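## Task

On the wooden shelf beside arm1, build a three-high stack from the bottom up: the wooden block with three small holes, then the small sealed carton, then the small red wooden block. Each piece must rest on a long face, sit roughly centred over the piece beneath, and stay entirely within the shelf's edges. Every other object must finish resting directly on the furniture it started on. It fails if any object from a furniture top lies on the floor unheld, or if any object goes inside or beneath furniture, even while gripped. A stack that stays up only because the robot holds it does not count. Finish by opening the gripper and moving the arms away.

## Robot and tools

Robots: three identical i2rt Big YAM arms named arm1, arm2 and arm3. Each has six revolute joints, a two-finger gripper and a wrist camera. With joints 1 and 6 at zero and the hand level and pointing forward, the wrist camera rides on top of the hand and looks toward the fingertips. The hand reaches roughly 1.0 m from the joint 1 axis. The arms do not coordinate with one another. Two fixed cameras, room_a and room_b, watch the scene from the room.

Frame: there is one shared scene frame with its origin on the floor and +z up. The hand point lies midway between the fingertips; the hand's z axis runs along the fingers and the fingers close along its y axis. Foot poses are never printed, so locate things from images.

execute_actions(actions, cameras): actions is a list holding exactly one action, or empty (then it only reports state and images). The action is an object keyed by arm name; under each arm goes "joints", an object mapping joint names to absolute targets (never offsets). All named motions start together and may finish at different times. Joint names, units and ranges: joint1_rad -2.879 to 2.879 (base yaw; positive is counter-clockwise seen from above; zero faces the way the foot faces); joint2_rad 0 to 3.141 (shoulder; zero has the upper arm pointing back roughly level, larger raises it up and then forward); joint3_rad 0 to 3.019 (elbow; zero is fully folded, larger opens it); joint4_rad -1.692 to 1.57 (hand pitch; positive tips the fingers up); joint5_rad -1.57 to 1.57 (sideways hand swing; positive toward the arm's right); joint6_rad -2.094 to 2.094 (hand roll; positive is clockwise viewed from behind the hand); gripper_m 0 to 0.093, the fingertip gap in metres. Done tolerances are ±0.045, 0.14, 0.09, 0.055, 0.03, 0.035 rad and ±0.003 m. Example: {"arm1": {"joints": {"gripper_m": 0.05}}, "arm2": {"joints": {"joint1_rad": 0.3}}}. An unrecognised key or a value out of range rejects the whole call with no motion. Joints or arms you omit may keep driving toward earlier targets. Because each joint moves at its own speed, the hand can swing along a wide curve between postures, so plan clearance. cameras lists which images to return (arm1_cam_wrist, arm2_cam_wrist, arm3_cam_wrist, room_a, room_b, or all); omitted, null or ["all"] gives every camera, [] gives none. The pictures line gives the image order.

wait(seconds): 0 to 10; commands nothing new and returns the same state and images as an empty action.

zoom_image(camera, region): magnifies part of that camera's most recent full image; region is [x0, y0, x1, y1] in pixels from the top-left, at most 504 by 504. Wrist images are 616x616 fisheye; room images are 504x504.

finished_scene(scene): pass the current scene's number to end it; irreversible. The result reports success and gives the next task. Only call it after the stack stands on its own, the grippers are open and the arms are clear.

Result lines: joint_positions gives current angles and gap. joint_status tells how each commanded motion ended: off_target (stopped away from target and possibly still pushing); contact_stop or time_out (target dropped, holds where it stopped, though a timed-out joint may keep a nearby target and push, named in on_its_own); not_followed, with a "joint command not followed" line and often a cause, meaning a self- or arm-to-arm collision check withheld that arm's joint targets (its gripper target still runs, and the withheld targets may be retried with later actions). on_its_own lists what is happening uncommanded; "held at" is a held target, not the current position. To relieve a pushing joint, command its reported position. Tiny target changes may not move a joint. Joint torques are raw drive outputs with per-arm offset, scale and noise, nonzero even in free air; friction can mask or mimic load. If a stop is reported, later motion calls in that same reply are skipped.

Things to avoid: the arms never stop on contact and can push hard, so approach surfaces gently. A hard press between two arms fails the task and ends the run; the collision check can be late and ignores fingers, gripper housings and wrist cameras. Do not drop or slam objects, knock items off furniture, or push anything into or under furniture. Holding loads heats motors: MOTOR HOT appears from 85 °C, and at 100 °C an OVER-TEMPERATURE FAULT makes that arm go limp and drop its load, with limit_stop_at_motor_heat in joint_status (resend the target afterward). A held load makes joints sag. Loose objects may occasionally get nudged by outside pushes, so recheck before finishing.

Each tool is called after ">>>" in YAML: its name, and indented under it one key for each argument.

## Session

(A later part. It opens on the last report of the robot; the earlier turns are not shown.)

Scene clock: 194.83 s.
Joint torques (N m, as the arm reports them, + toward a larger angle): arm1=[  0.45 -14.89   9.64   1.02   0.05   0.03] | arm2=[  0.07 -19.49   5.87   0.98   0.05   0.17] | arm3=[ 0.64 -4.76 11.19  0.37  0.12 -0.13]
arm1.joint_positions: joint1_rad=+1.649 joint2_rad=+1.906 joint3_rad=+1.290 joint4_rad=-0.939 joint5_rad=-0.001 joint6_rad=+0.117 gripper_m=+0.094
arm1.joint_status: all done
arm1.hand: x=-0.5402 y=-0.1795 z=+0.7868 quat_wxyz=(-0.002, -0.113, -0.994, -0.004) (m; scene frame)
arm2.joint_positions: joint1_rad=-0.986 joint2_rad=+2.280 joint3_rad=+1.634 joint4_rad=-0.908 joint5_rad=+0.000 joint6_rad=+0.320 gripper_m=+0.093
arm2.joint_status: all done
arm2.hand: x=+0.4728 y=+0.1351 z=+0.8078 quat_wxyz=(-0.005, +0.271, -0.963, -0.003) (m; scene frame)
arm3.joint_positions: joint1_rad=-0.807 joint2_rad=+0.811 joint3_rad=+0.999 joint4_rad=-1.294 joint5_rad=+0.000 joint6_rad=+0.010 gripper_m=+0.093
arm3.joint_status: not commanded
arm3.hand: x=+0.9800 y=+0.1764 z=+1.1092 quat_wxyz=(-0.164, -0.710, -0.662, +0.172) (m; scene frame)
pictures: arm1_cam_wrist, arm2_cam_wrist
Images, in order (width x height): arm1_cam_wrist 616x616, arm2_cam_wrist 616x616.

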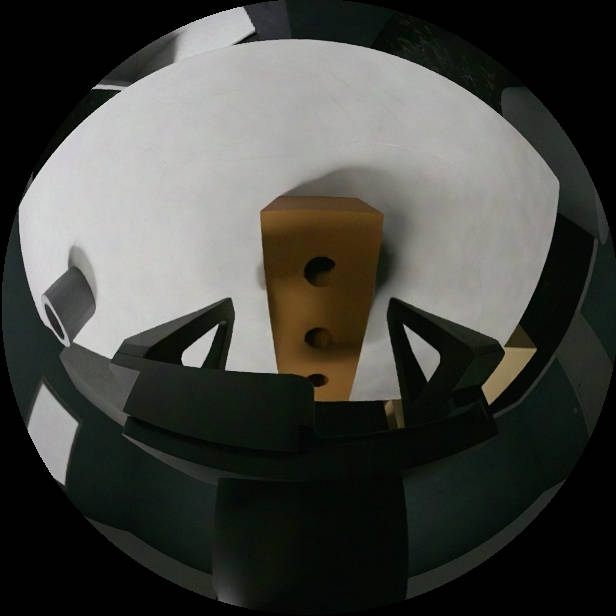

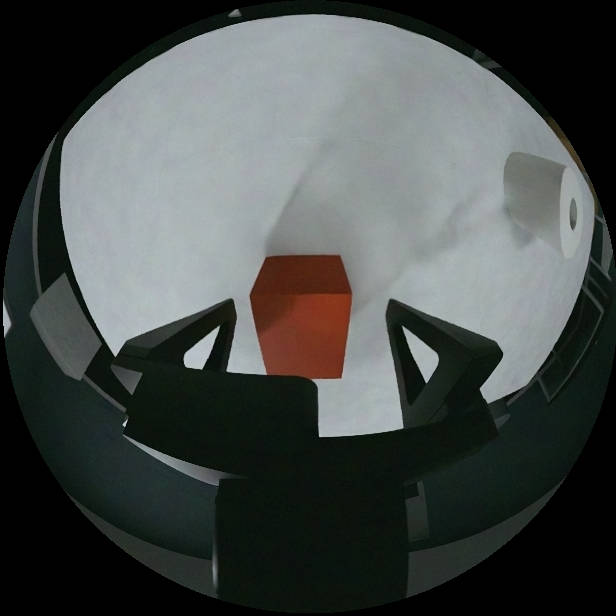

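>>> execute_actions:
  actions:
    - {"arm2":{"joints":{"gripper_m":0.015}},"arm1":{"joints":{"gripper_m":0.02}}}
  cameras: []

>>> execute_actions:
  actions:
    - {"arm2":{"joints":{"joint2_rad":2.08,"joint3_rad":1.65,"joint4_rad":-1.09}},"arm1":{"joints":{"joint2_rad":1.78,"joint3_rad":1.42,"joint4_rad":-1.18}}}
  cameras: []

>>> execute_actions:
  actions:
    - {"arm2":{"joints":{"joint1_rad":1.05,"joint6_rad":0}},"arm1":{"joints":{"joint1_rad":-0.68,"joint6_rad":-0.49,"joint3_rad":1.58}}}
  cameras: ["arm1_cam_wrist","arm2_cam_wrist","room_a"]

Scene clock: 213.07 s.
Joint torques (N m, as the arm reports them, + toward a larger angle): arm1=[  0.44 -14.93   9.68   0.99   0.     0.02] | arm2=[  0.15 -19.29   6.08   1.01   0.04   0.15] | arm3=[ 0.61 -4.74 11.2   0.37  0.12 -0.13]
arm1.joint_positions: joint1_rad=+1.649 joint2_rad=+1.906 joint3_rad=+1.290 joint4_rad=-0.938 joint5_rad=+0.001 joint6_rad=+0.118 gripper_m=+0.045
arm1.joint_status: gripper_m off_target (ended at +0.045, target +0.020)
arm1.hand: x=-0.5400 y=-0.1798 z=+0.7868 quat_wxyz=(-0.003, -0.113, -0.994, -0.003) (m; scene frame)
arm2.joint_positions: joint1_rad=-0.986 joint2_rad=+2.280 joint3_rad=+1.634 joint4_rad=-0.908 joint5_rad=+0.000 joint6_rad=+0.320 gripper_m=+0.044
arm2.joint_status: gripper_m off_target (ended at +0.044, target +0.015)
arm2.hand: x=+0.4728 y=+0.1351 z=+0.8078 quat_wxyz=(-0.005, +0.270, -0.963, -0.003) (m; scene frame)
arm3.joint_positions: joint1_rad=-0.807 joint2_rad=+0.811 joint3_rad=+0.999 joint4_rad=-1.294 joint5_rad=+0.000 joint6_rad=+0.010 gripper_m=+0.093
arm3.joint_status: not commanded
arm3.hand: x=+0.9800 y=+0.1764 z=+1.1092 quat_wxyz=(-0.164, -0.710, -0.662, +0.172) (m; scene frame)
pictures: none
No camera images: the call's "cameras" was empty. Leave "cameras" out to get every camera's image.

Scene clock: 214.30 s.
Joint torques (N m, as the arm reports them, + toward a larger angle): arm1=[  0.45 -13.32  12.87  -0.14   0.     0.03] | arm2=[ -0.03 -16.97   7.91  -0.29   0.03   0.17] | arm3=[ 0.59 -4.77 11.21  0.36  0.12 -0.13]
arm1.joint_positions: joint1_rad=+1.649 joint2_rad=+1.767 joint3_rad=+1.390 joint4_rad=-1.167 joint5_rad=+0.001 joint6_rad=+0.118 gripper_m=+0.045
arm1.joint_status: all done
arm1.hand: x=-0.5413 y=-0.1804 z=+0.8897 quat_wxyz=(-0.008, -0.113, -0.994, -0.003) (m; scene frame)
arm2.joint_positions: joint1_rad=-0.986 joint2_rad=+2.072 joint3_rad=+1.634 joint4_rad=-1.075 joint5_rad=+0.000 joint6_rad=+0.320 gripper_m=+0.044
arm2.joint_status: all done
arm2.hand: x=+0.4694 y=+0.1314 z=+0.9324 quat_wxyz=(-0.022, +0.270, -0.962, -0.014) (m; scene frame)
arm3.joint_positions: joint1_rad=-0.807 joint2_rad=+0.811 joint3_rad=+0.999 joint4_rad=-1.294 joint5_rad=+0.000 joint6_rad=+0.010 gripper_m=+0.093
arm3.joint_status: not commanded
arm3.hand: x=+0.9800 y=+0.1764 z=+1.1092 quat_wxyz=(-0.164, -0.710, -0.662, +0.172) (m; scene frame)
pictures: none
No camera images: the call's "cameras" was empty. Leave "cameras" out to get every camera's image.

Scene clock: 216.63 s.
Joint torques (N m, as the arm reports them, + toward a larger angle): arm1=[  0.71 -15.2   13.62   0.44  -0.13  -0.08] | arm2=[ -0.43 -17.69   7.94  -0.28   0.02   0.03] | arm3=[ 0.63 -4.72 11.2   0.37  0.12 -0.13]
arm1.joint_positions: joint1_rad=-0.690 joint2_rad=+1.781 joint3_rad=+1.550 joint4_rad=-1.172 joint5_rad=+0.003 joint6_rad=-0.482 gripper_m=+0.045
arm1.joint_status: all done
arm1.hand: x=-1.5080 y=-0.4933 z=+0.9518 quat_wxyz=(-0.001, -0.829, -0.553, +0.085) (m; scene frame)
arm2.joint_positions: joint1_rad=+1.052 joint2_rad=+2.079 joint3_rad=+1.634 joint4_rad=-1.075 joint5_rad=-0.001 joint6_rad=+0.007 gripper_m=+0.044
arm2.joint_status: all done
arm2.hand: x=-0.5394 y=-0.1984 z=+0.9324 quat_wxyz=(+0.000, +0.992, -0.121, -0.026) (m; scene frame)
arm3.joint_positions: joint1_rad=-0.807 joint2_rad=+0.811 joint3_rad=+0.999 joint4_rad=-1.294 joint5_rad=+0.000 joint6_rad=+0.010 gripper_m=+0.093
arm3.joint_status: not commanded
arm3.hand: x=+0.9800 y=+0.1764 z=+1.1092 quat_wxyz=(-0.164, -0.710, -0.662, +0.172) (m; scene frame)
pictures: arm1_cam_wrist, arm2_cam_wrist, room_a
Images, in order (width x height): arm1_cam_wrist 616x616, arm2_cam_wrist 616x616, room_a 504x504.

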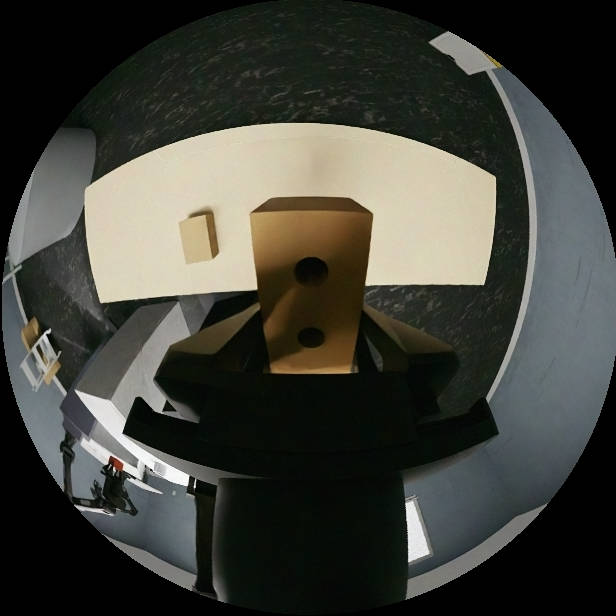

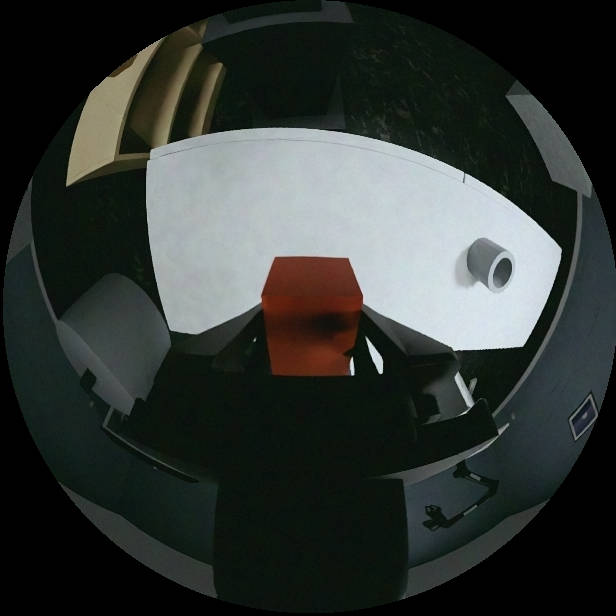

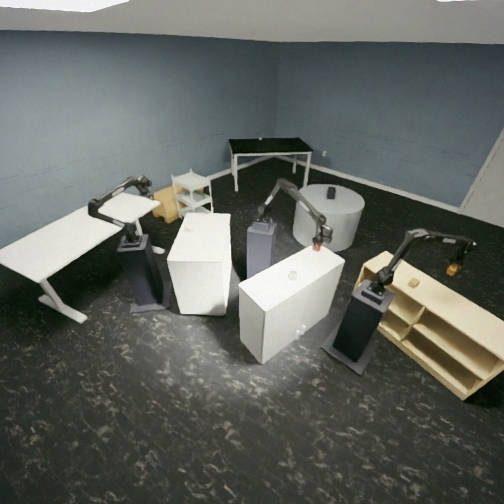

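>>> execute_actions:
  actions:
    - {"arm2":{"joints":{"joint2_rad":2.275,"joint3_rad":1.634,"joint4_rad":-0.88}},"arm1":{"joints":{"joint2_rad":2.275,"joint4_rad":-0.81}}}
  cameras: ["arm1_cam_wrist"]

Scene clock: 223.27 s.
Joint torques (N m, as the arm reports them, + toward a larger angle): arm1=[  0.51 -19.71  10.9    1.    -0.13  -0.08] | arm2=[ -0.34 -20.45   6.14   1.     0.02   0.02] | arm3=[ 0.6  -4.73 11.2   0.37  0.12 -0.13]
arm1.joint_positions: joint1_rad=-0.690 joint2_rad=+2.286 joint3_rad=+1.550 joint4_rad=-0.824 joint5_rad=+0.002 joint6_rad=-0.482 gripper_m=+0.045
arm1.joint_status: all done
arm1.hand: x=-1.5320 y=-0.5084 z=+0.6647 quat_wxyz=(+0.007, -0.832, -0.555, +0.008) (m; scene frame)
arm2.joint_positions: joint1_rad=+1.052 joint2_rad=+2.306 joint3_rad=+1.628 joint4_rad=-0.896 joint5_rad=-0.001 joint6_rad=+0.007 gripper_m=+0.044
arm2.joint_status: all done
arm2.hand: x=-0.5399 y=-0.1991 z=+0.7940 quat_wxyz=(+0.003, +0.993, -0.121, +0.001) (m; scene frame)
arm3.joint_positions: joint1_rad=-0.807 joint2_rad=+0.811 joint3_rad=+0.999 joint4_rad=-1.294 joint5_rad=+0.000 joint6_rad=+0.010 gripper_m=+0.093
arm3.joint_status: not commanded
arm3.hand: x=+0.9800 y=+0.1764 z=+1.1092 quat_wxyz=(-0.164, -0.710, -0.662, +0.172) (m; scene frame)
pictures: arm1_cam_wrist
Images, in order (width x height): arm1_cam_wrist 616x616.

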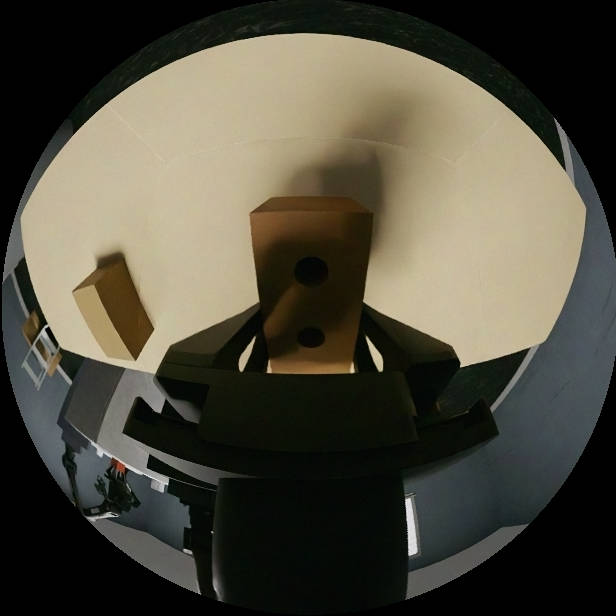

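>>> execute_actions:
  actions:
    - {"arm2":{"joints":{"joint2_rad":2.325}},"arm1":{"joints":{"joint2_rad":2.34,"joint4_rad":-0.765}}}
  cameras: []

Scene clock: 227.07 s.
Joint torques (N m, as the arm reports them, + toward a larger angle): arm1=[  0.53 -18.35  10.65   1.    -0.13  -0.08] | arm2=[ -0.19 -17.36   6.05   0.94   0.03  -0.02] | arm3=[ 0.6  -4.75 11.19  0.36  0.12 -0.13]
arm1.joint_positions: joint1_rad=-0.690 joint2_rad=+2.332 joint3_rad=+1.550 joint4_rad=-0.779 joint5_rad=+0.002 joint6_rad=-0.482 gripper_m=+0.045
arm1.joint_status: all done
arm1.hand: x=-1.5311 y=-0.5072 z=+0.6381 quat_wxyz=(+0.007, -0.832, -0.555, +0.007) (m; scene frame)
arm2.joint_positions: joint1_rad=+1.052 joint2_rad=+2.313 joint3_rad=+1.628 joint4_rad=-0.896 joint5_rad=-0.001 joint6_rad=+0.007 gripper_m=+0.044
arm2.joint_status: all done
arm2.hand: x=-0.5383 y=-0.1995 z=+0.7901 quat_wxyz=(+0.004, +0.993, -0.121, +0.004) (m; scene frame)
arm3.joint_positions: joint1_rad=-0.807 joint2_rad=+0.811 joint3_rad=+0.999 joint4_rad=-1.294 joint5_rad=+0.000 joint6_rad=+0.010 gripper_m=+0.093
arm3.joint_status: not commanded
arm3.hand: x=+0.9800 y=+0.1764 z=+1.1092 quat_wxyz=(-0.164, -0.710, -0.662, +0.172) (m; scene frame)
pictures: none
No camera images: the call's "cameras" was empty. Leave "cameras" out to get every camera's image.

Arm2 is down; release it while arm1 presses a touch more.

>>> execute_actions:
  actions:
    - {"arm2":{"joints":{"joint2_rad":2.30,"gripper_m":0.093}},"arm1":{"joints":{"joint2_rad":2.375}}}
  cameras: ["arm2_cam_wrist"]

Scene clock: 231.13 s.
Joint torques (N m, as the arm reports them, + toward a larger angle): arm1=[  0.44 -15.89  10.61   0.98  -0.06  -0.08] | arm2=[ -0.24 -19.22   5.95   1.01   0.04   0.02] | arm3=[ 0.62 -4.73 11.19  0.37  0.12 -0.13]
arm1.joint_positions: joint1_rad=-0.690 joint2_rad=+2.335 joint3_rad=+1.551 joint4_rad=-0.778 joint5_rad=+0.001 joint6_rad=-0.483 gripper_m=+0.045
arm1.joint_status: all done
arm1.hand: x=-1.5305 y=-0.5070 z=+0.6362 quat_wxyz=(+0.006, -0.832, -0.555, +0.006) (m; scene frame)
arm2.joint_positions: joint1_rad=+1.052 joint2_rad=+2.313 joint3_rad=+1.628 joint4_rad=-0.896 joint5_rad=-0.001 joint6_rad=+0.007 gripper_m=+0.093
arm2.joint_status: all done
arm2.hand: x=-0.5383 y=-0.1995 z=+0.7901 quat_wxyz=(+0.004, +0.993, -0.121, +0.004) (m; scene frame)
arm3.joint_positions: joint1_rad=-0.807 joint2_rad=+0.811 joint3_rad=+0.999 joint4_rad=-1.294 joint5_rad=+0.000 joint6_rad=+0.010 gripper_m=+0.093
arm3.joint_status: not commanded
arm3.hand: x=+0.9800 y=+0.1764 z=+1.1092 quat_wxyz=(-0.164, -0.710, -0.662, +0.172) (m; scene frame)
pictures: arm2_cam_wrist
Images, in order (width x height): arm2_cam_wrist 616x616.

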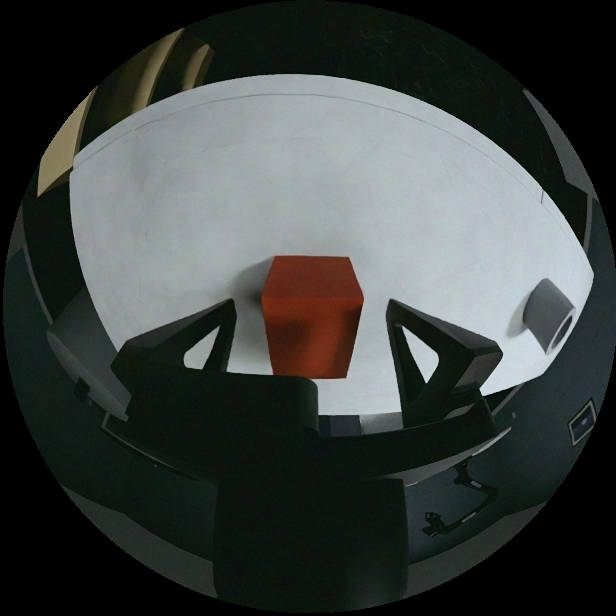

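>>> execute_actions:
  actions: []

Scene clock: 257.17 s.
Joint torques (N m, as the arm reports them, + toward a larger angle): arm1=[  0.51 -15.98  10.6    0.99  -0.05  -0.08] | arm2=[ -0.2  -19.77   6.04   0.9    0.04   0.01] | arm3=[ 0.6  -4.74 11.2   0.37  0.12 -0.13]
arm1.joint_positions: joint1_rad=-0.690 joint2_rad=+2.335 joint3_rad=+1.551 joint4_rad=-0.778 joint5_rad=+0.001 joint6_rad=-0.483 gripper_m=+0.045
arm1.joint_status: all done
arm1.hand: x=-1.5305 y=-0.5070 z=+0.6362 quat_wxyz=(+0.006, -0.832, -0.555, +0.006) (m; scene frame)
arm2.joint_positions: joint1_rad=+1.052 joint2_rad=+2.313 joint3_rad=+1.628 joint4_rad=-0.896 joint5_rad=-0.001 joint6_rad=+0.007 gripper_m=+0.093
arm2.joint_status: all done
arm2.hand: x=-0.5383 y=-0.1995 z=+0.7901 quat_wxyz=(+0.004, +0.993, -0.121, +0.004) (m; scene frame)
arm3.joint_positions: joint1_rad=-0.807 joint2_rad=+0.811 joint3_rad=+0.999 joint4_rad=-1.294 joint5_rad=+0.000 joint6_rad=+0.010 gripper_m=+0.093
arm3.joint_status: not commanded
arm3.hand: x=+0.9800 y=+0.1764 z=+1.1092 quat_wxyz=(-0.164, -0.710, -0.662, +0.172) (m; scene frame)
pictures: arm1_cam_wrist, arm2_cam_wrist, arm3_cam_wrist, room_a, room_b
Images, in order (width x height): arm1_cam_wrist 616x616, arm2_cam_wrist 616x616, arm3_cam_wrist 616x616, room_a 504x504, room_b 504x504.

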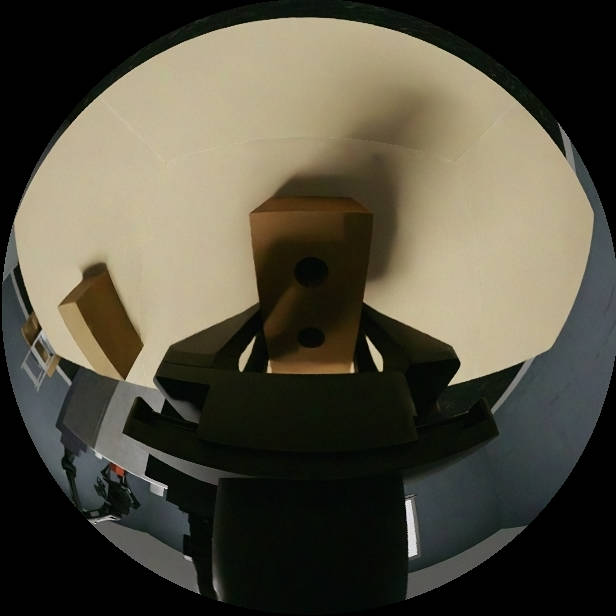

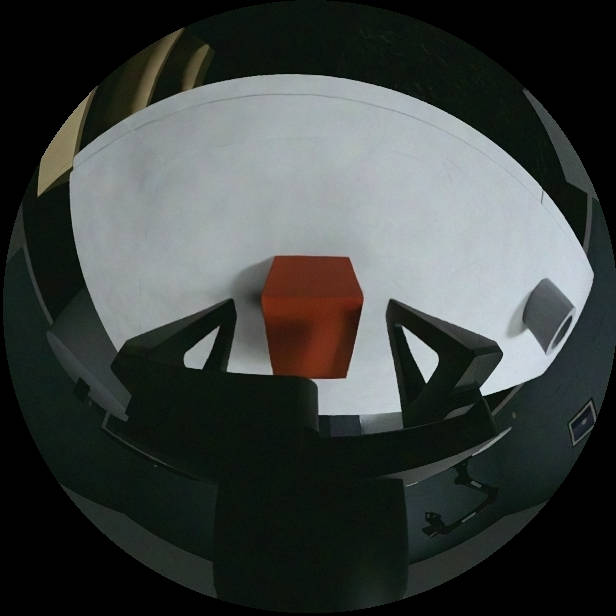

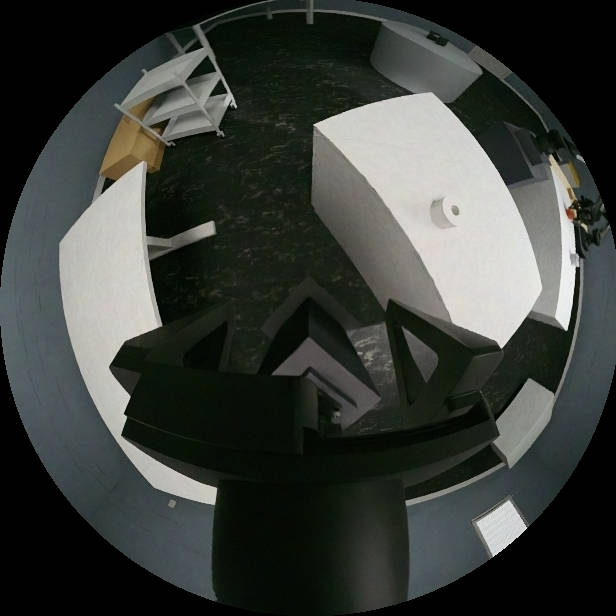

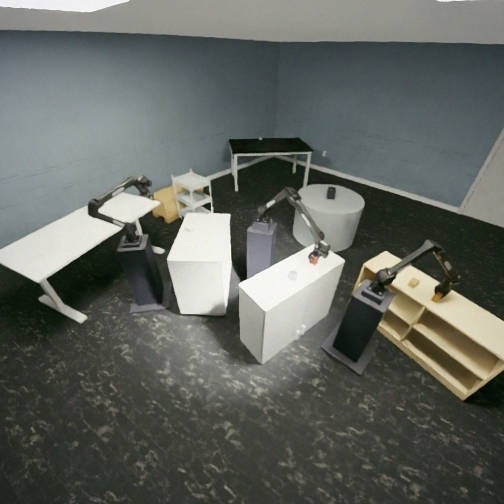

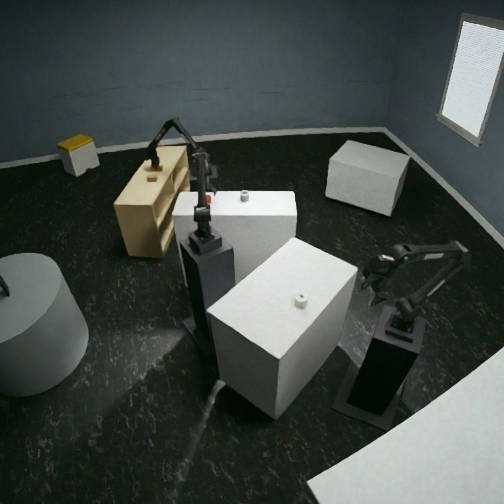

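>>> execute_actions:
  actions:
    - {"arm1":{"joints":{"joint2_rad":2.34,"gripper_m":0.093}},"arm2":{"joints":{"joint2_rad":1.9}}}
  cameras: ["arm1_cam_wrist"]

>>> execute_actions:
  actions:
    - {"arm1":{"joints":{"joint2_rad":2.15,"joint3_rad":1.56,"joint4_rad":-0.97}},"arm2":{"joints":{"joint1_rad":0.0,"joint2_rad":0.9,"joint3_rad":1.0}}}
  cameras: ["arm1_cam_wrist"]

>>> execute_actions:
  actions:
    - {"arm1":{"joints":{"joint1_rad":-0.35,"joint2_rad":2.0,"joint3_rad":1.27,"joint4_rad":-0.83,"joint6_rad":-0.2}}}
  cameras: ["arm1_cam_wrist","room_a"]

Scene clock: 270.53 s.
Joint torques (N m, as the arm reports them, + toward a larger angle): arm1=[  0.49 -18.74  10.61   1.    -0.05  -0.08] | arm2=[ -0.18 -17.47   8.19   1.62   0.     0.02] | arm3=[ 0.61 -4.77 11.2   0.36  0.12 -0.13]
arm1.joint_positions: joint1_rad=-0.689 joint2_rad=+2.335 joint3_rad=+1.551 joint4_rad=-0.778 joint5_rad=+0.001 joint6_rad=-0.483 gripper_m=+0.093
arm1.joint_status: all done
arm1.hand: x=-1.5304 y=-0.5072 z=+0.6362 quat_wxyz=(+0.006, -0.832, -0.555, +0.006) (m; scene frame)
arm2.joint_positions: joint1_rad=+1.052 joint2_rad=+1.905 joint3_rad=+1.626 joint4_rad=-0.893 joint5_rad=-0.001 joint6_rad=+0.007 gripper_m=+0.093
arm2.joint_status: all done
arm2.hand: x=-0.5880 y=-0.1861 z=+1.0478 quat_wxyz=(-0.020, +0.973, -0.119, -0.198) (m; scene frame)
arm3.joint_positions: joint1_rad=-0.807 joint2_rad=+0.811 joint3_rad=+0.999 joint4_rad=-1.294 joint5_rad=+0.000 joint6_rad=+0.010 gripper_m=+0.093
arm3.joint_status: not commanded
arm3.hand: x=+0.9800 y=+0.1764 z=+1.1092 quat_wxyz=(-0.164, -0.710, -0.662, +0.172) (m; scene frame)
pictures: arm1_cam_wrist
Images, in order (width x height): arm1_cam_wrist 616x616.

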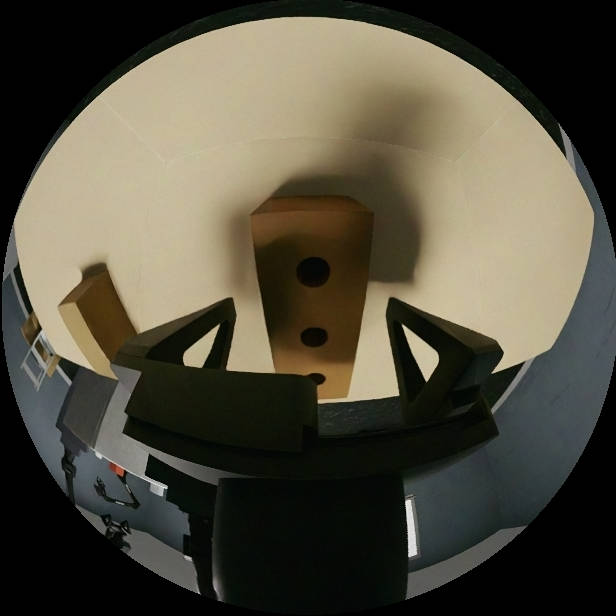

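Scene clock: 272.20 s.
Joint torques (N m, as the arm reports them, + toward a larger angle): arm1=[  0.49 -16.24  10.27  -0.06  -0.05  -0.07] | arm2=[-0.44 -3.75  7.69  2.14 -0.08  0.01] | arm3=[ 0.62 -4.75 11.2   0.37  0.12 -0.13]
arm1.joint_positions: joint1_rad=-0.689 joint2_rad=+2.125 joint3_rad=+1.551 joint4_rad=-0.957 joint5_rad=+0.001 joint6_rad=-0.483 gripper_m=+0.093
arm1.joint_status: all done
arm1.hand: x=-1.5321 y=-0.5108 z=+0.7586 quat_wxyz=(+0.005, -0.832, -0.555, +0.022) (m; scene frame)
arm2.joint_positions: joint1_rad=+0.001 joint2_rad=+0.890 joint3_rad=+1.008 joint4_rad=-0.888 joint5_rad=+0.002 joint6_rad=+0.006 gripper_m=+0.093
arm2.joint_status: all done
arm2.hand: x=-0.0425 y=+0.0344 z=+1.2529 quat_wxyz=(-0.231, +0.735, -0.556, -0.311) (m; scene frame)
arm3.joint_positions: joint1_rad=-0.807 joint2_rad=+0.811 joint3_rad=+0.999 joint4_rad=-1.294 joint5_rad=+0.000 joint6_rad=+0.010 gripper_m=+0.093
arm3.joint_status: not commanded
arm3.hand: x=+0.9800 y=+0.1764 z=+1.1092 quat_wxyz=(-0.164, -0.710, -0.662, +0.172) (m; scene frame)
pictures: arm1_cam_wrist
Images, in order (width x height): arm1_cam_wrist 616x616.

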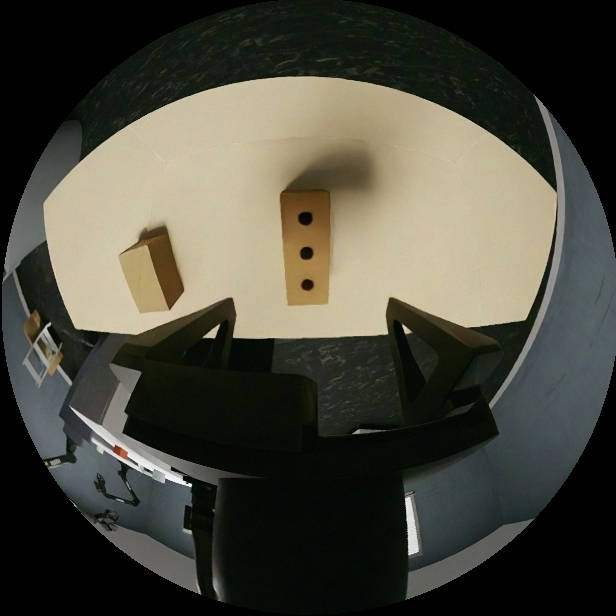

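Scene clock: 273.53 s.
Joint torques (N m, as the arm reports them, + toward a larger angle): arm1=[ -0.05 -14.63   8.65   0.99   0.08   0.02] | arm2=[-0.18 -4.37  7.76  2.1  -0.08  0.04] | arm3=[ 0.63 -4.74 11.2   0.37  0.12 -0.13]
arm1.joint_positions: joint1_rad=-0.353 joint2_rad=+1.989 joint3_rad=+1.269 joint4_rad=-0.844 joint5_rad=-0.002 joint6_rad=-0.208 gripper_m=+0.093
arm1.joint_status: all done
arm1.hand: x=-1.3347 y=-0.5728 z=+0.7438 quat_wxyz=(+0.004, -0.814, -0.580, +0.005) (m; scene frame)
arm2.joint_positions: joint1_rad=+0.001 joint2_rad=+0.890 joint3_rad=+1.008 joint4_rad=-0.888 joint5_rad=+0.002 joint6_rad=+0.006 gripper_m=+0.093
arm2.joint_status: not commanded
arm2.hand: x=-0.0425 y=+0.0344 z=+1.2529 quat_wxyz=(-0.231, +0.735, -0.556, -0.311) (m; scene frame)
arm3.joint_positions: joint1_rad=-0.807 joint2_rad=+0.811 joint3_rad=+0.999 joint4_rad=-1.294 joint5_rad=+0.000 joint6_rad=+0.010 gripper_m=+0.093
arm3.joint_status: not commanded
arm3.hand: x=+0.9800 y=+0.1764 z=+1.1092 quat_wxyz=(-0.164, -0.710, -0.662, +0.172) (m; scene frame)
pictures: arm1_cam_wrist, room_a
Images, in order (width x height): arm1_cam_wrist 616x616, room_a 504x504.

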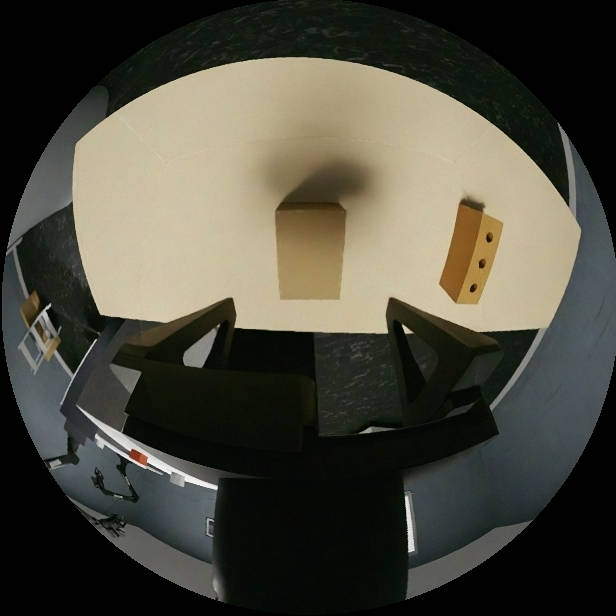

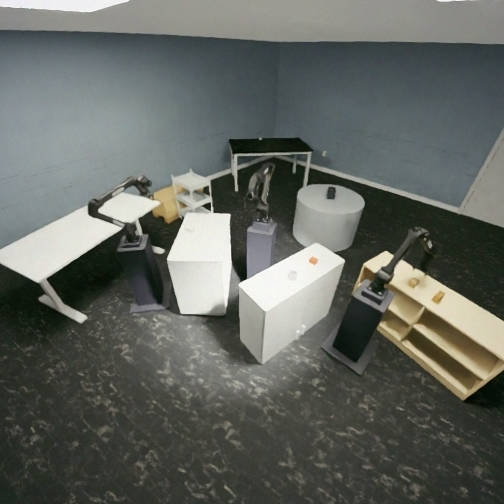

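>>> execute_actions:
  actions:
    - {"arm1":{"joints":{"joint2_rad":2.178,"joint3_rad":1.25,"joint4_rad":-0.615}}}
  cameras: ["arm1_cam_wrist"]

Scene clock: 284.47 s.
Joint torques (N m, as the arm reports them, + toward a larger angle): arm1=[  0.01 -16.66   7.65   1.01   0.08   0.03] | arm2=[-0.34 -3.91  7.88  2.02 -0.09  0.01] | arm3=[ 0.61 -4.77 11.2   0.37  0.12 -0.13]
arm1.joint_positions: joint1_rad=-0.353 joint2_rad=+2.183 joint3_rad=+1.240 joint4_rad=-0.630 joint5_rad=-0.002 joint6_rad=-0.208 gripper_m=+0.093
arm1.joint_status: all done
arm1.hand: x=-1.3321 y=-0.5657 z=+0.6390 quat_wxyz=(+0.006, -0.814, -0.580, +0.001) (m; scene frame)
arm2.joint_positions: joint1_rad=+0.001 joint2_rad=+0.890 joint3_rad=+1.008 joint4_rad=-0.888 joint5_rad=+0.002 joint6_rad=+0.006 gripper_m=+0.093
arm2.joint_status: not commanded
arm2.hand: x=-0.0425 y=+0.0344 z=+1.2529 quat_wxyz=(-0.231, +0.735, -0.556, -0.311) (m; scene frame)
arm3.joint_positions: joint1_rad=-0.807 joint2_rad=+0.811 joint3_rad=+0.999 joint4_rad=-1.294 joint5_rad=+0.000 joint6_rad=+0.010 gripper_m=+0.093
arm3.joint_status: not commanded
arm3.hand: x=+0.9800 y=+0.1764 z=+1.1092 quat_wxyz=(-0.164, -0.710, -0.662, +0.172) (m; scene frame)
pictures: arm1_cam_wrist
Images, in order (width x height): arm1_cam_wrist 616x616.

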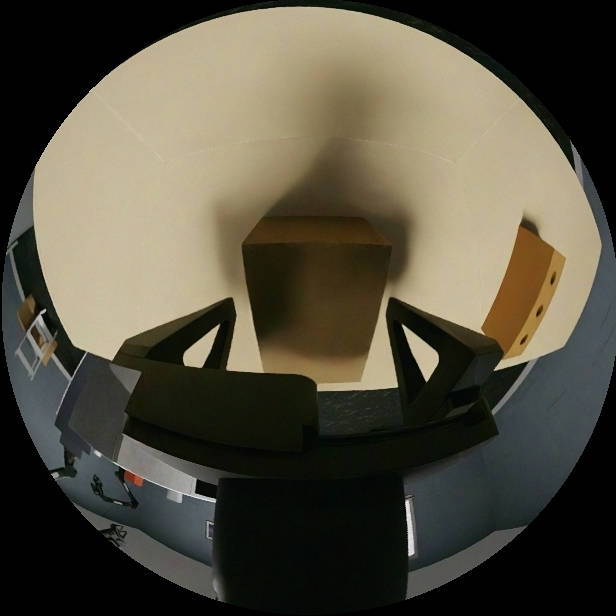

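>>> execute_actions:
  actions:
    - {"arm1":{"joints":{"gripper_m":0.03}}}
  cameras: []

>>> execute_actions:
  actions:
    - {"arm1":{"joints":{"joint2_rad":2.0,"joint3_rad":1.3,"joint4_rad":-0.88}}}
  cameras: []

>>> execute_actions:
  actions:
    - {"arm1":{"joints":{"joint1_rad":-0.7,"joint2_rad":2.11,"joint3_rad":1.56,"joint4_rad":-1.0,"joint6_rad":-0.495}}}
  cameras: ["arm1_cam_wrist"]

Scene clock: 303.17 s.
Joint torques (N m, as the arm reports them, + toward a larger angle): arm1=[ -0.01 -16.63   7.66   0.99   0.06   0.03] | arm2=[-0.3  -4.12  7.81  2.09 -0.08  0.02] | arm3=[ 0.62 -4.74 11.2   0.37  0.12 -0.13]
arm1.joint_positions: joint1_rad=-0.353 joint2_rad=+2.183 joint3_rad=+1.240 joint4_rad=-0.629 joint5_rad=-0.001 joint6_rad=-0.207 gripper_m=+0.059
arm1.joint_status: gripper_m off_target (ended at +0.059, target +0.030)
arm1.hand: x=-1.3322 y=-0.5658 z=+0.6390 quat_wxyz=(+0.006, -0.815, -0.580, +0.001) (m; scene frame)
arm2.joint_positions: joint1_rad=+0.001 joint2_rad=+0.890 joint3_rad=+1.008 joint4_rad=-0.888 joint5_rad=+0.002 joint6_rad=+0.006 gripper_m=+0.093
arm2.joint_status: not commanded
arm2.hand: x=-0.0425 y=+0.0344 z=+1.2529 quat_wxyz=(-0.231, +0.735, -0.556, -0.311) (m; scene frame)
arm3.joint_positions: joint1_rad=-0.807 joint2_rad=+0.811 joint3_rad=+0.999 joint4_rad=-1.294 joint5_rad=+0.000 joint6_rad=+0.010 gripper_m=+0.093
arm3.joint_status: not commanded
arm3.hand: x=+0.9800 y=+0.1764 z=+1.1092 quat_wxyz=(-0.164, -0.710, -0.662, +0.172) (m; scene frame)
pictures: none
No camera images: the call's "cameras" was empty. Leave "cameras" out to get every camera's image.

Scene clock: 304.27 s.
Joint torques (N m, as the arm reports them, + toward a larger angle): arm1=[ -0.04 -13.97  10.31  -0.13   0.06   0.03] | arm2=[-0.16 -4.58  7.65  2.12 -0.09 -0.01] | arm3=[ 0.6  -4.79 11.2   0.37  0.12 -0.13]
arm1.joint_positions: joint1_rad=-0.353 joint2_rad=+1.981 joint3_rad=+1.280 joint4_rad=-0.867 joint5_rad=-0.001 joint6_rad=-0.207 gripper_m=+0.059
arm1.joint_status: all done
arm1.hand: x=-1.3355 y=-0.5741 z=+0.7510 quat_wxyz=(+0.005, -0.815, -0.580, +0.003) (m; scene frame)
arm2.joint_positions: joint1_rad=+0.001 joint2_rad=+0.890 joint3_rad=+1.008 joint4_rad=-0.888 joint5_rad=+0.002 joint6_rad=+0.006 gripper_m=+0.093
arm2.joint_status: not commanded
arm2.hand: x=-0.0425 y=+0.0344 z=+1.2529 quat_wxyz=(-0.231, +0.735, -0.556, -0.311) (m; scene frame)
arm3.joint_positions: joint1_rad=-0.807 joint2_rad=+0.811 joint3_rad=+0.999 joint4_rad=-1.294 joint5_rad=+0.000 joint6_rad=+0.010 gripper_m=+0.093
arm3.joint_status: not commanded
arm3.hand: x=+0.9800 y=+0.1764 z=+1.1092 quat_wxyz=(-0.164, -0.710, -0.662, +0.172) (m; scene frame)
pictures: none
No camera images: the call's "cameras" was empty. Leave "cameras" out to get every camera's image.

Scene clock: 305.77 s.
Joint torques (N m, as the arm reports them, + toward a larger angle): arm1=[ -0.65 -17.88  11.63  -0.12  -0.07  -0.1 ] | arm2=[-0.01 -4.54  7.65  2.13 -0.09  0.01] | arm3=[ 0.62 -4.73 11.19  0.37  0.12 -0.13]
arm1.joint_positions: joint1_rad=-0.694 joint2_rad=+2.111 joint3_rad=+1.534 joint4_rad=-0.987 joint5_rad=+0.001 joint6_rad=-0.487 gripper_m=+0.059
arm1.joint_status: all done
arm1.hand: x=-1.5243 y=-0.5010 z=+0.7612 quat_wxyz=(+0.007, -0.832, -0.555, +0.006) (m; scene frame)
arm2.joint_positions: joint1_rad=+0.001 joint2_rad=+0.890 joint3_rad=+1.008 joint4_rad=-0.888 joint5_rad=+0.002 joint6_rad=+0.006 gripper_m=+0.093
arm2.joint_status: not commanded
arm2.hand: x=-0.0425 y=+0.0344 z=+1.2529 quat_wxyz=(-0.231, +0.735, -0.556, -0.311) (m; scene frame)
arm3.joint_positions: joint1_rad=-0.807 joint2_rad=+0.811 joint3_rad=+0.999 joint4_rad=-1.294 joint5_rad=+0.000 joint6_rad=+0.010 gripper_m=+0.093
arm3.joint_status: not commanded
arm3.hand: x=+0.9800 y=+0.1764 z=+1.1092 quat_wxyz=(-0.164, -0.710, -0.662, +0.172) (m; scene frame)
pictures: arm1_cam_wrist
Images, in order (width x height): arm1_cam_wrist 616x616.

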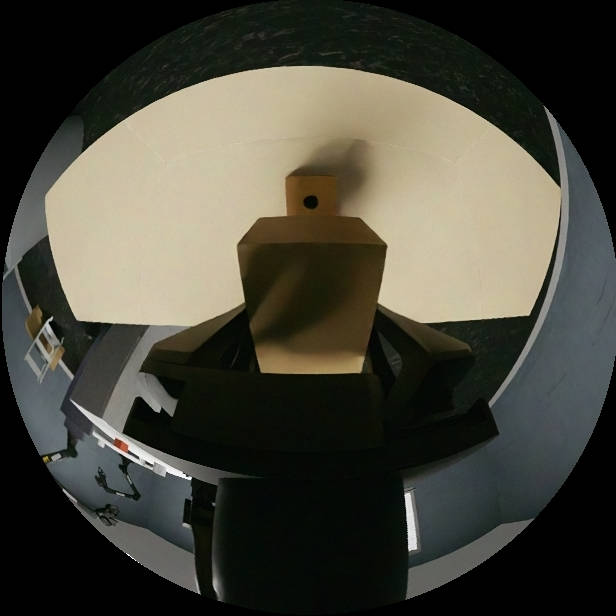

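>>> execute_actions:
  actions:
    - {"arm1":{"joints":{"joint2_rad":2.222,"joint4_rad":-0.855}}}
  cameras: ["arm1_cam_wrist"]

Scene clock: 310.30 s.
Joint torques (N m, as the arm reports them, + toward a larger angle): arm1=[ -0.77 -18.81  10.89   1.06  -0.07  -0.09] | arm2=[-0.22 -4.12  7.63  2.12 -0.06  0.  ] | arm3=[ 0.6  -4.75 11.19  0.36  0.12 -0.13]
arm1.joint_positions: joint1_rad=-0.694 joint2_rad=+2.226 joint3_rad=+1.534 joint4_rad=-0.869 joint5_rad=+0.001 joint6_rad=-0.487 gripper_m=+0.059
arm1.joint_status: all done
arm1.hand: x=-1.5298 y=-0.5044 z=+0.6950 quat_wxyz=(+0.007, -0.832, -0.555, +0.007) (m; scene frame)
arm2.joint_positions: joint1_rad=+0.001 joint2_rad=+0.890 joint3_rad=+1.008 joint4_rad=-0.888 joint5_rad=+0.002 joint6_rad=+0.006 gripper_m=+0.093
arm2.joint_status: not commanded
arm2.hand: x=-0.0425 y=+0.0344 z=+1.2529 quat_wxyz=(-0.231, +0.735, -0.556, -0.311) (m; scene frame)
arm3.joint_positions: joint1_rad=-0.807 joint2_rad=+0.811 joint3_rad=+0.999 joint4_rad=-1.294 joint5_rad=+0.000 joint6_rad=+0.010 gripper_m=+0.093
arm3.joint_status: not commanded
arm3.hand: x=+0.9800 y=+0.1764 z=+1.1092 quat_wxyz=(-0.164, -0.710, -0.662, +0.172) (m; scene frame)
pictures: arm1_cam_wrist
Images, in order (width x height): arm1_cam_wrist 616x616.

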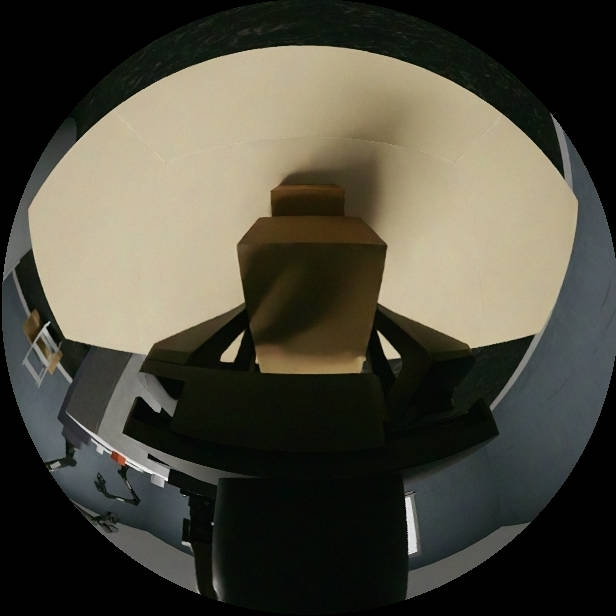

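>>> execute_actions:
  actions:
    - {"arm1":{"joints":{"joint2_rad":2.262}}}
  cameras: []

Scene clock: 314.00 s.
Joint torques (N m, as the arm reports them, + toward a larger angle): arm1=[ -0.78 -16.69  10.78   0.96  -0.03  -0.08] | arm2=[-0.39 -3.88  7.72  2.17 -0.05  0.03] | arm3=[ 0.6  -4.76 11.2   0.38  0.12 -0.13]
arm1.joint_positions: joint1_rad=-0.694 joint2_rad=+2.238 joint3_rad=+1.534 joint4_rad=-0.868 joint5_rad=+0.000 joint6_rad=-0.487 gripper_m=+0.059
arm1.joint_status: all done
arm1.hand: x=-1.5277 y=-0.5028 z=+0.6879 quat_wxyz=(+0.007, -0.832, -0.555, +0.002) (m; scene frame)
arm2.joint_positions: joint1_rad=+0.001 joint2_rad=+0.890 joint3_rad=+1.008 joint4_rad=-0.888 joint5_rad=+0.002 joint6_rad=+0.006 gripper_m=+0.093
arm2.joint_status: not commanded
arm2.hand: x=-0.0425 y=+0.0344 z=+1.2529 quat_wxyz=(-0.231, +0.735, -0.556, -0.311) (m; scene frame)
arm3.joint_positions: joint1_rad=-0.807 joint2_rad=+0.811 joint3_rad=+0.999 joint4_rad=-1.294 joint5_rad=+0.000 joint6_rad=+0.010 gripper_m=+0.093
arm3.joint_status: not commanded
arm3.hand: x=+0.9800 y=+0.1764 z=+1.1092 quat_wxyz=(-0.164, -0.710, -0.662, +0.172) (m; scene frame)
pictures: none
No camera images: the call's "cameras" was empty. Leave "cameras" out to get every camera's image.

>>> execute_actions:
  actions:
    - {"arm1":{"joints":{"joint2_rad":2.245,"gripper_m":0.093}}}
  cameras: ["arm1_cam_wrist"]

>>> execute_actions:
  actions:
    - {"arm1":{"joints":{"joint2_rad":1.85,"joint4_rad":-1.25}}}
  cameras: ["arm1_cam_wrist"]

>>> execute_actions:
  actions:
    - {"arm1":{"joints":{"joint1_rad":1.65,"joint2_rad":1.8,"joint3_rad":1.4,"joint4_rad":-1.14,"joint6_rad":0.13}}}
  cameras: ["arm1_cam_wrist","room_a"]

Scene clock: 324.67 s.
Joint torques (N m, as the arm reports them, + toward a larger angle): arm1=[ -0.75 -18.13  10.8    0.96  -0.03  -0.08] | arm2=[-0.54 -4.22  7.71  2.18 -0.12  0.05] | arm3=[ 0.63 -4.74 11.2   0.37  0.12 -0.13]
arm1.joint_positions: joint1_rad=-0.694 joint2_rad=+2.238 joint3_rad=+1.534 joint4_rad=-0.868 joint5_rad=+0.000 joint6_rad=-0.487 gripper_m=+0.093
arm1.joint_status: all done
arm1.hand: x=-1.5277 y=-0.5028 z=+0.6879 quat_wxyz=(+0.007, -0.832, -0.555, +0.002) (m; scene frame)
arm2.joint_positions: joint1_rad=+0.001 joint2_rad=+0.890 joint3_rad=+1.008 joint4_rad=-0.888 joint5_rad=+0.002 joint6_rad=+0.006 gripper_m=+0.093
arm2.joint_status: not commanded
arm2.hand: x=-0.0425 y=+0.0344 z=+1.2529 quat_wxyz=(-0.231, +0.735, -0.556, -0.311) (m; scene frame)
arm3.joint_positions: joint1_rad=-0.807 joint2_rad=+0.811 joint3_rad=+0.999 joint4_rad=-1.294 joint5_rad=+0.000 joint6_rad=+0.010 gripper_m=+0.093
arm3.joint_status: not commanded
arm3.hand: x=+0.9800 y=+0.1764 z=+1.1092 quat_wxyz=(-0.164, -0.710, -0.662, +0.172) (m; scene frame)
pictures: arm1_cam_wrist
Images, in order (width x height): arm1_cam_wrist 616x616.

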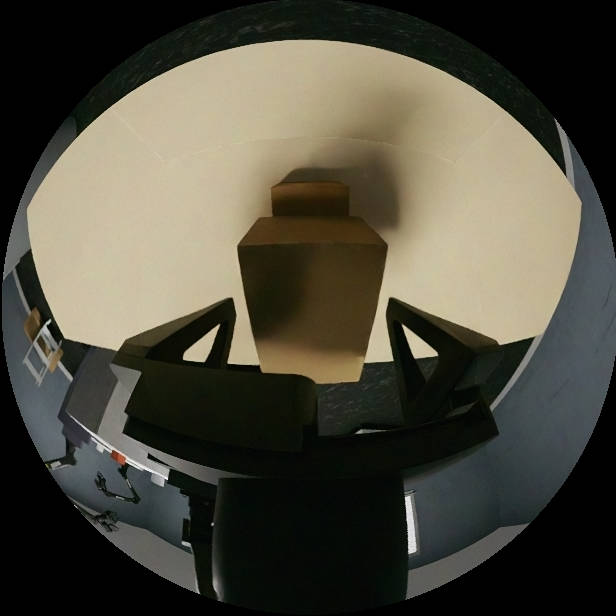

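Scene clock: 326.07 s.
Joint torques (N m, as the arm reports them, + toward a larger angle): arm1=[ -0.75 -14.22  11.64  -0.08  -0.03  -0.08] | arm2=[-0.45 -4.72  7.71  2.02 -0.05  0.03] | arm3=[ 0.62 -4.74 11.2   0.36  0.12 -0.13]
arm1.joint_positions: joint1_rad=-0.694 joint2_rad=+1.836 joint3_rad=+1.549 joint4_rad=-1.236 joint5_rad=+0.000 joint6_rad=-0.487 gripper_m=+0.093
arm1.joint_status: all done
arm1.hand: x=-1.4977 y=-0.4820 z=+0.9193 quat_wxyz=(+0.004, -0.831, -0.555, +0.026) (m; scene frame)
arm2.joint_positions: joint1_rad=+0.001 joint2_rad=+0.890 joint3_rad=+1.008 joint4_rad=-0.888 joint5_rad=+0.002 joint6_rad=+0.006 gripper_m=+0.093
arm2.joint_status: not commanded
arm2.hand: x=-0.0425 y=+0.0344 z=+1.2529 quat_wxyz=(-0.231, +0.735, -0.556, -0.311) (m; scene frame)
arm3.joint_positions: joint1_rad=-0.807 joint2_rad=+0.811 joint3_rad=+0.999 joint4_rad=-1.294 joint5_rad=+0.000 joint6_rad=+0.010 gripper_m=+0.093
arm3.joint_status: not commanded
arm3.hand: x=+0.9800 y=+0.1764 z=+1.1092 quat_wxyz=(-0.164, -0.710, -0.662, +0.172) (m; scene frame)
pictures: arm1_cam_wrist
Images, in order (width x height): arm1_cam_wrist 616x616.

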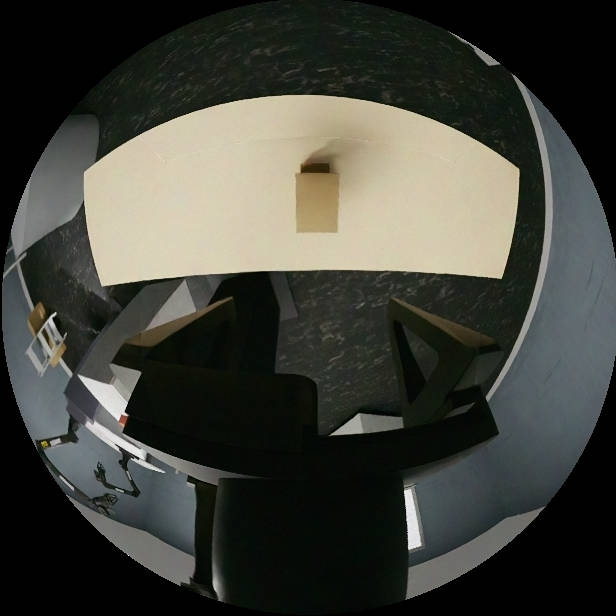

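Scene clock: 328.27 s.
Joint torques (N m, as the arm reports them, + toward a larger angle): arm1=[ -0.63 -14.2   10.06   0.6    0.05   0.04] | arm2=[-0.83 -3.82  7.69  2.12 -0.07 -0.01] | arm3=[ 0.59 -4.75 11.2   0.36  0.12 -0.13]
arm1.joint_positions: joint1_rad=+1.659 joint2_rad=+1.796 joint3_rad=+1.402 joint4_rad=-1.143 joint5_rad=-0.001 joint6_rad=+0.122 gripper_m=+0.093
arm1.joint_status: all done
arm1.hand: x=-0.5310 y=-0.1759 z=+0.8794 quat_wxyz=(-0.011, -0.110, -0.994, -0.004) (m; scene frame)
arm2.joint_positions: joint1_rad=+0.001 joint2_rad=+0.890 joint3_rad=+1.008 joint4_rad=-0.888 joint5_rad=+0.002 joint6_rad=+0.006 gripper_m=+0.093
arm2.joint_status: not commanded
arm2.hand: x=-0.0425 y=+0.0344 z=+1.2529 quat_wxyz=(-0.231, +0.735, -0.556, -0.311) (m; scene frame)
arm3.joint_positions: joint1_rad=-0.807 joint2_rad=+0.811 joint3_rad=+0.999 joint4_rad=-1.294 joint5_rad=+0.000 joint6_rad=+0.010 gripper_m=+0.093
arm3.joint_status: not commanded
arm3.hand: x=+0.9800 y=+0.1764 z=+1.1092 quat_wxyz=(-0.164, -0.710, -0.662, +0.172) (m; scene frame)
pictures: arm1_cam_wrist, room_a
Images, in order (width x height): arm1_cam_wrist 616x616, room_a 504x504.

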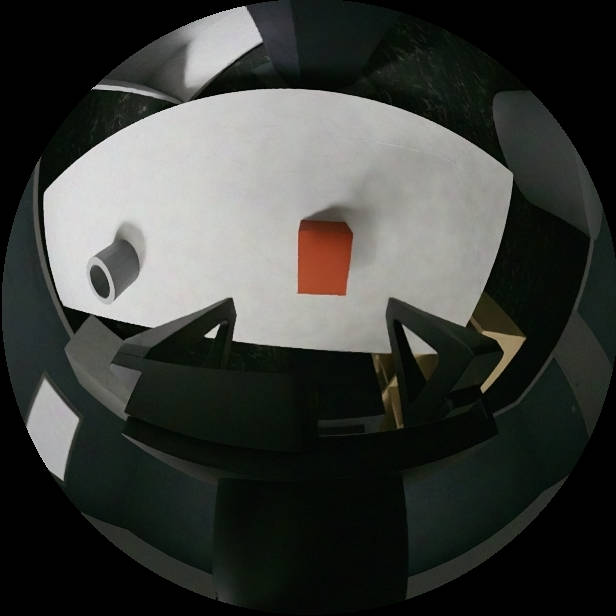

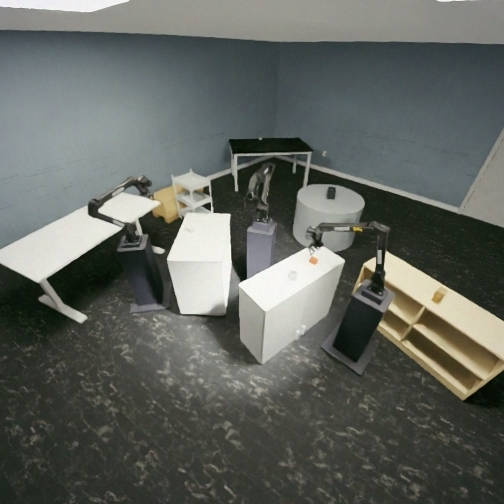

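>>> execute_actions:
  actions:
    - {"arm1":{"joints":{"joint1_rad":1.625,"joint2_rad":1.905,"joint3_rad":1.315,"joint4_rad":-0.942,"joint6_rad":0.157}}}
  cameras: ["arm1_cam_wrist"]

Scene clock: 341.93 s.
Joint torques (N m, as the arm reports them, + toward a larger angle): arm1=[ -0.15 -15.48   9.82   1.04   0.05   0.04] | arm2=[-0.56 -4.47  7.73  2.11 -0.06  0.  ] | arm3=[ 0.62 -4.77 11.21  0.36  0.12 -0.13]
arm1.joint_positions: joint1_rad=+1.630 joint2_rad=+1.908 joint3_rad=+1.308 joint4_rad=-0.957 joint5_rad=-0.001 joint6_rad=+0.149 gripper_m=+0.093
arm1.joint_status: all done
arm1.hand: x=-0.5376 y=-0.1904 z=+0.7912 quat_wxyz=(-0.001, -0.138, -0.990, -0.004) (m; scene frame)
arm2.joint_positions: joint1_rad=+0.001 joint2_rad=+0.890 joint3_rad=+1.008 joint4_rad=-0.888 joint5_rad=+0.002 joint6_rad=+0.006 gripper_m=+0.093
arm2.joint_status: not commanded
arm2.hand: x=-0.0425 y=+0.0344 z=+1.2529 quat_wxyz=(-0.231, +0.735, -0.556, -0.311) (m; scene frame)
arm3.joint_positions: joint1_rad=-0.807 joint2_rad=+0.811 joint3_rad=+0.999 joint4_rad=-1.294 joint5_rad=+0.000 joint6_rad=+0.010 gripper_m=+0.093
arm3.joint_status: not commanded
arm3.hand: x=+0.9800 y=+0.1764 z=+1.1092 quat_wxyz=(-0.164, -0.710, -0.662, +0.172) (m; scene frame)
pictures: arm1_cam_wrist
Images, in order (width x height): arm1_cam_wrist 616x616.

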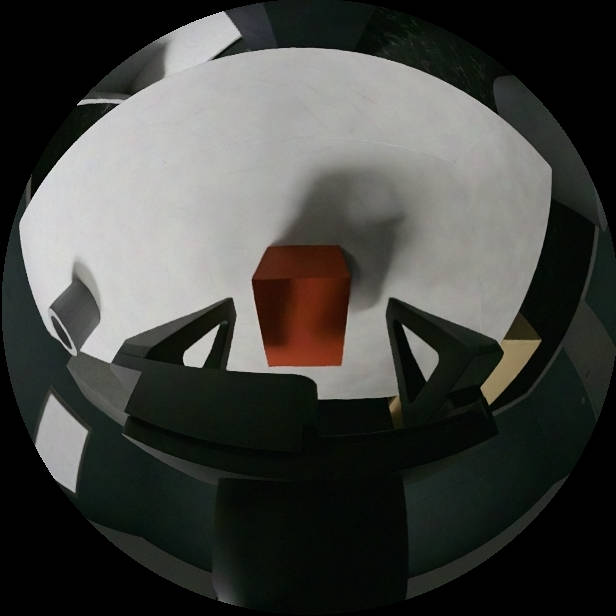

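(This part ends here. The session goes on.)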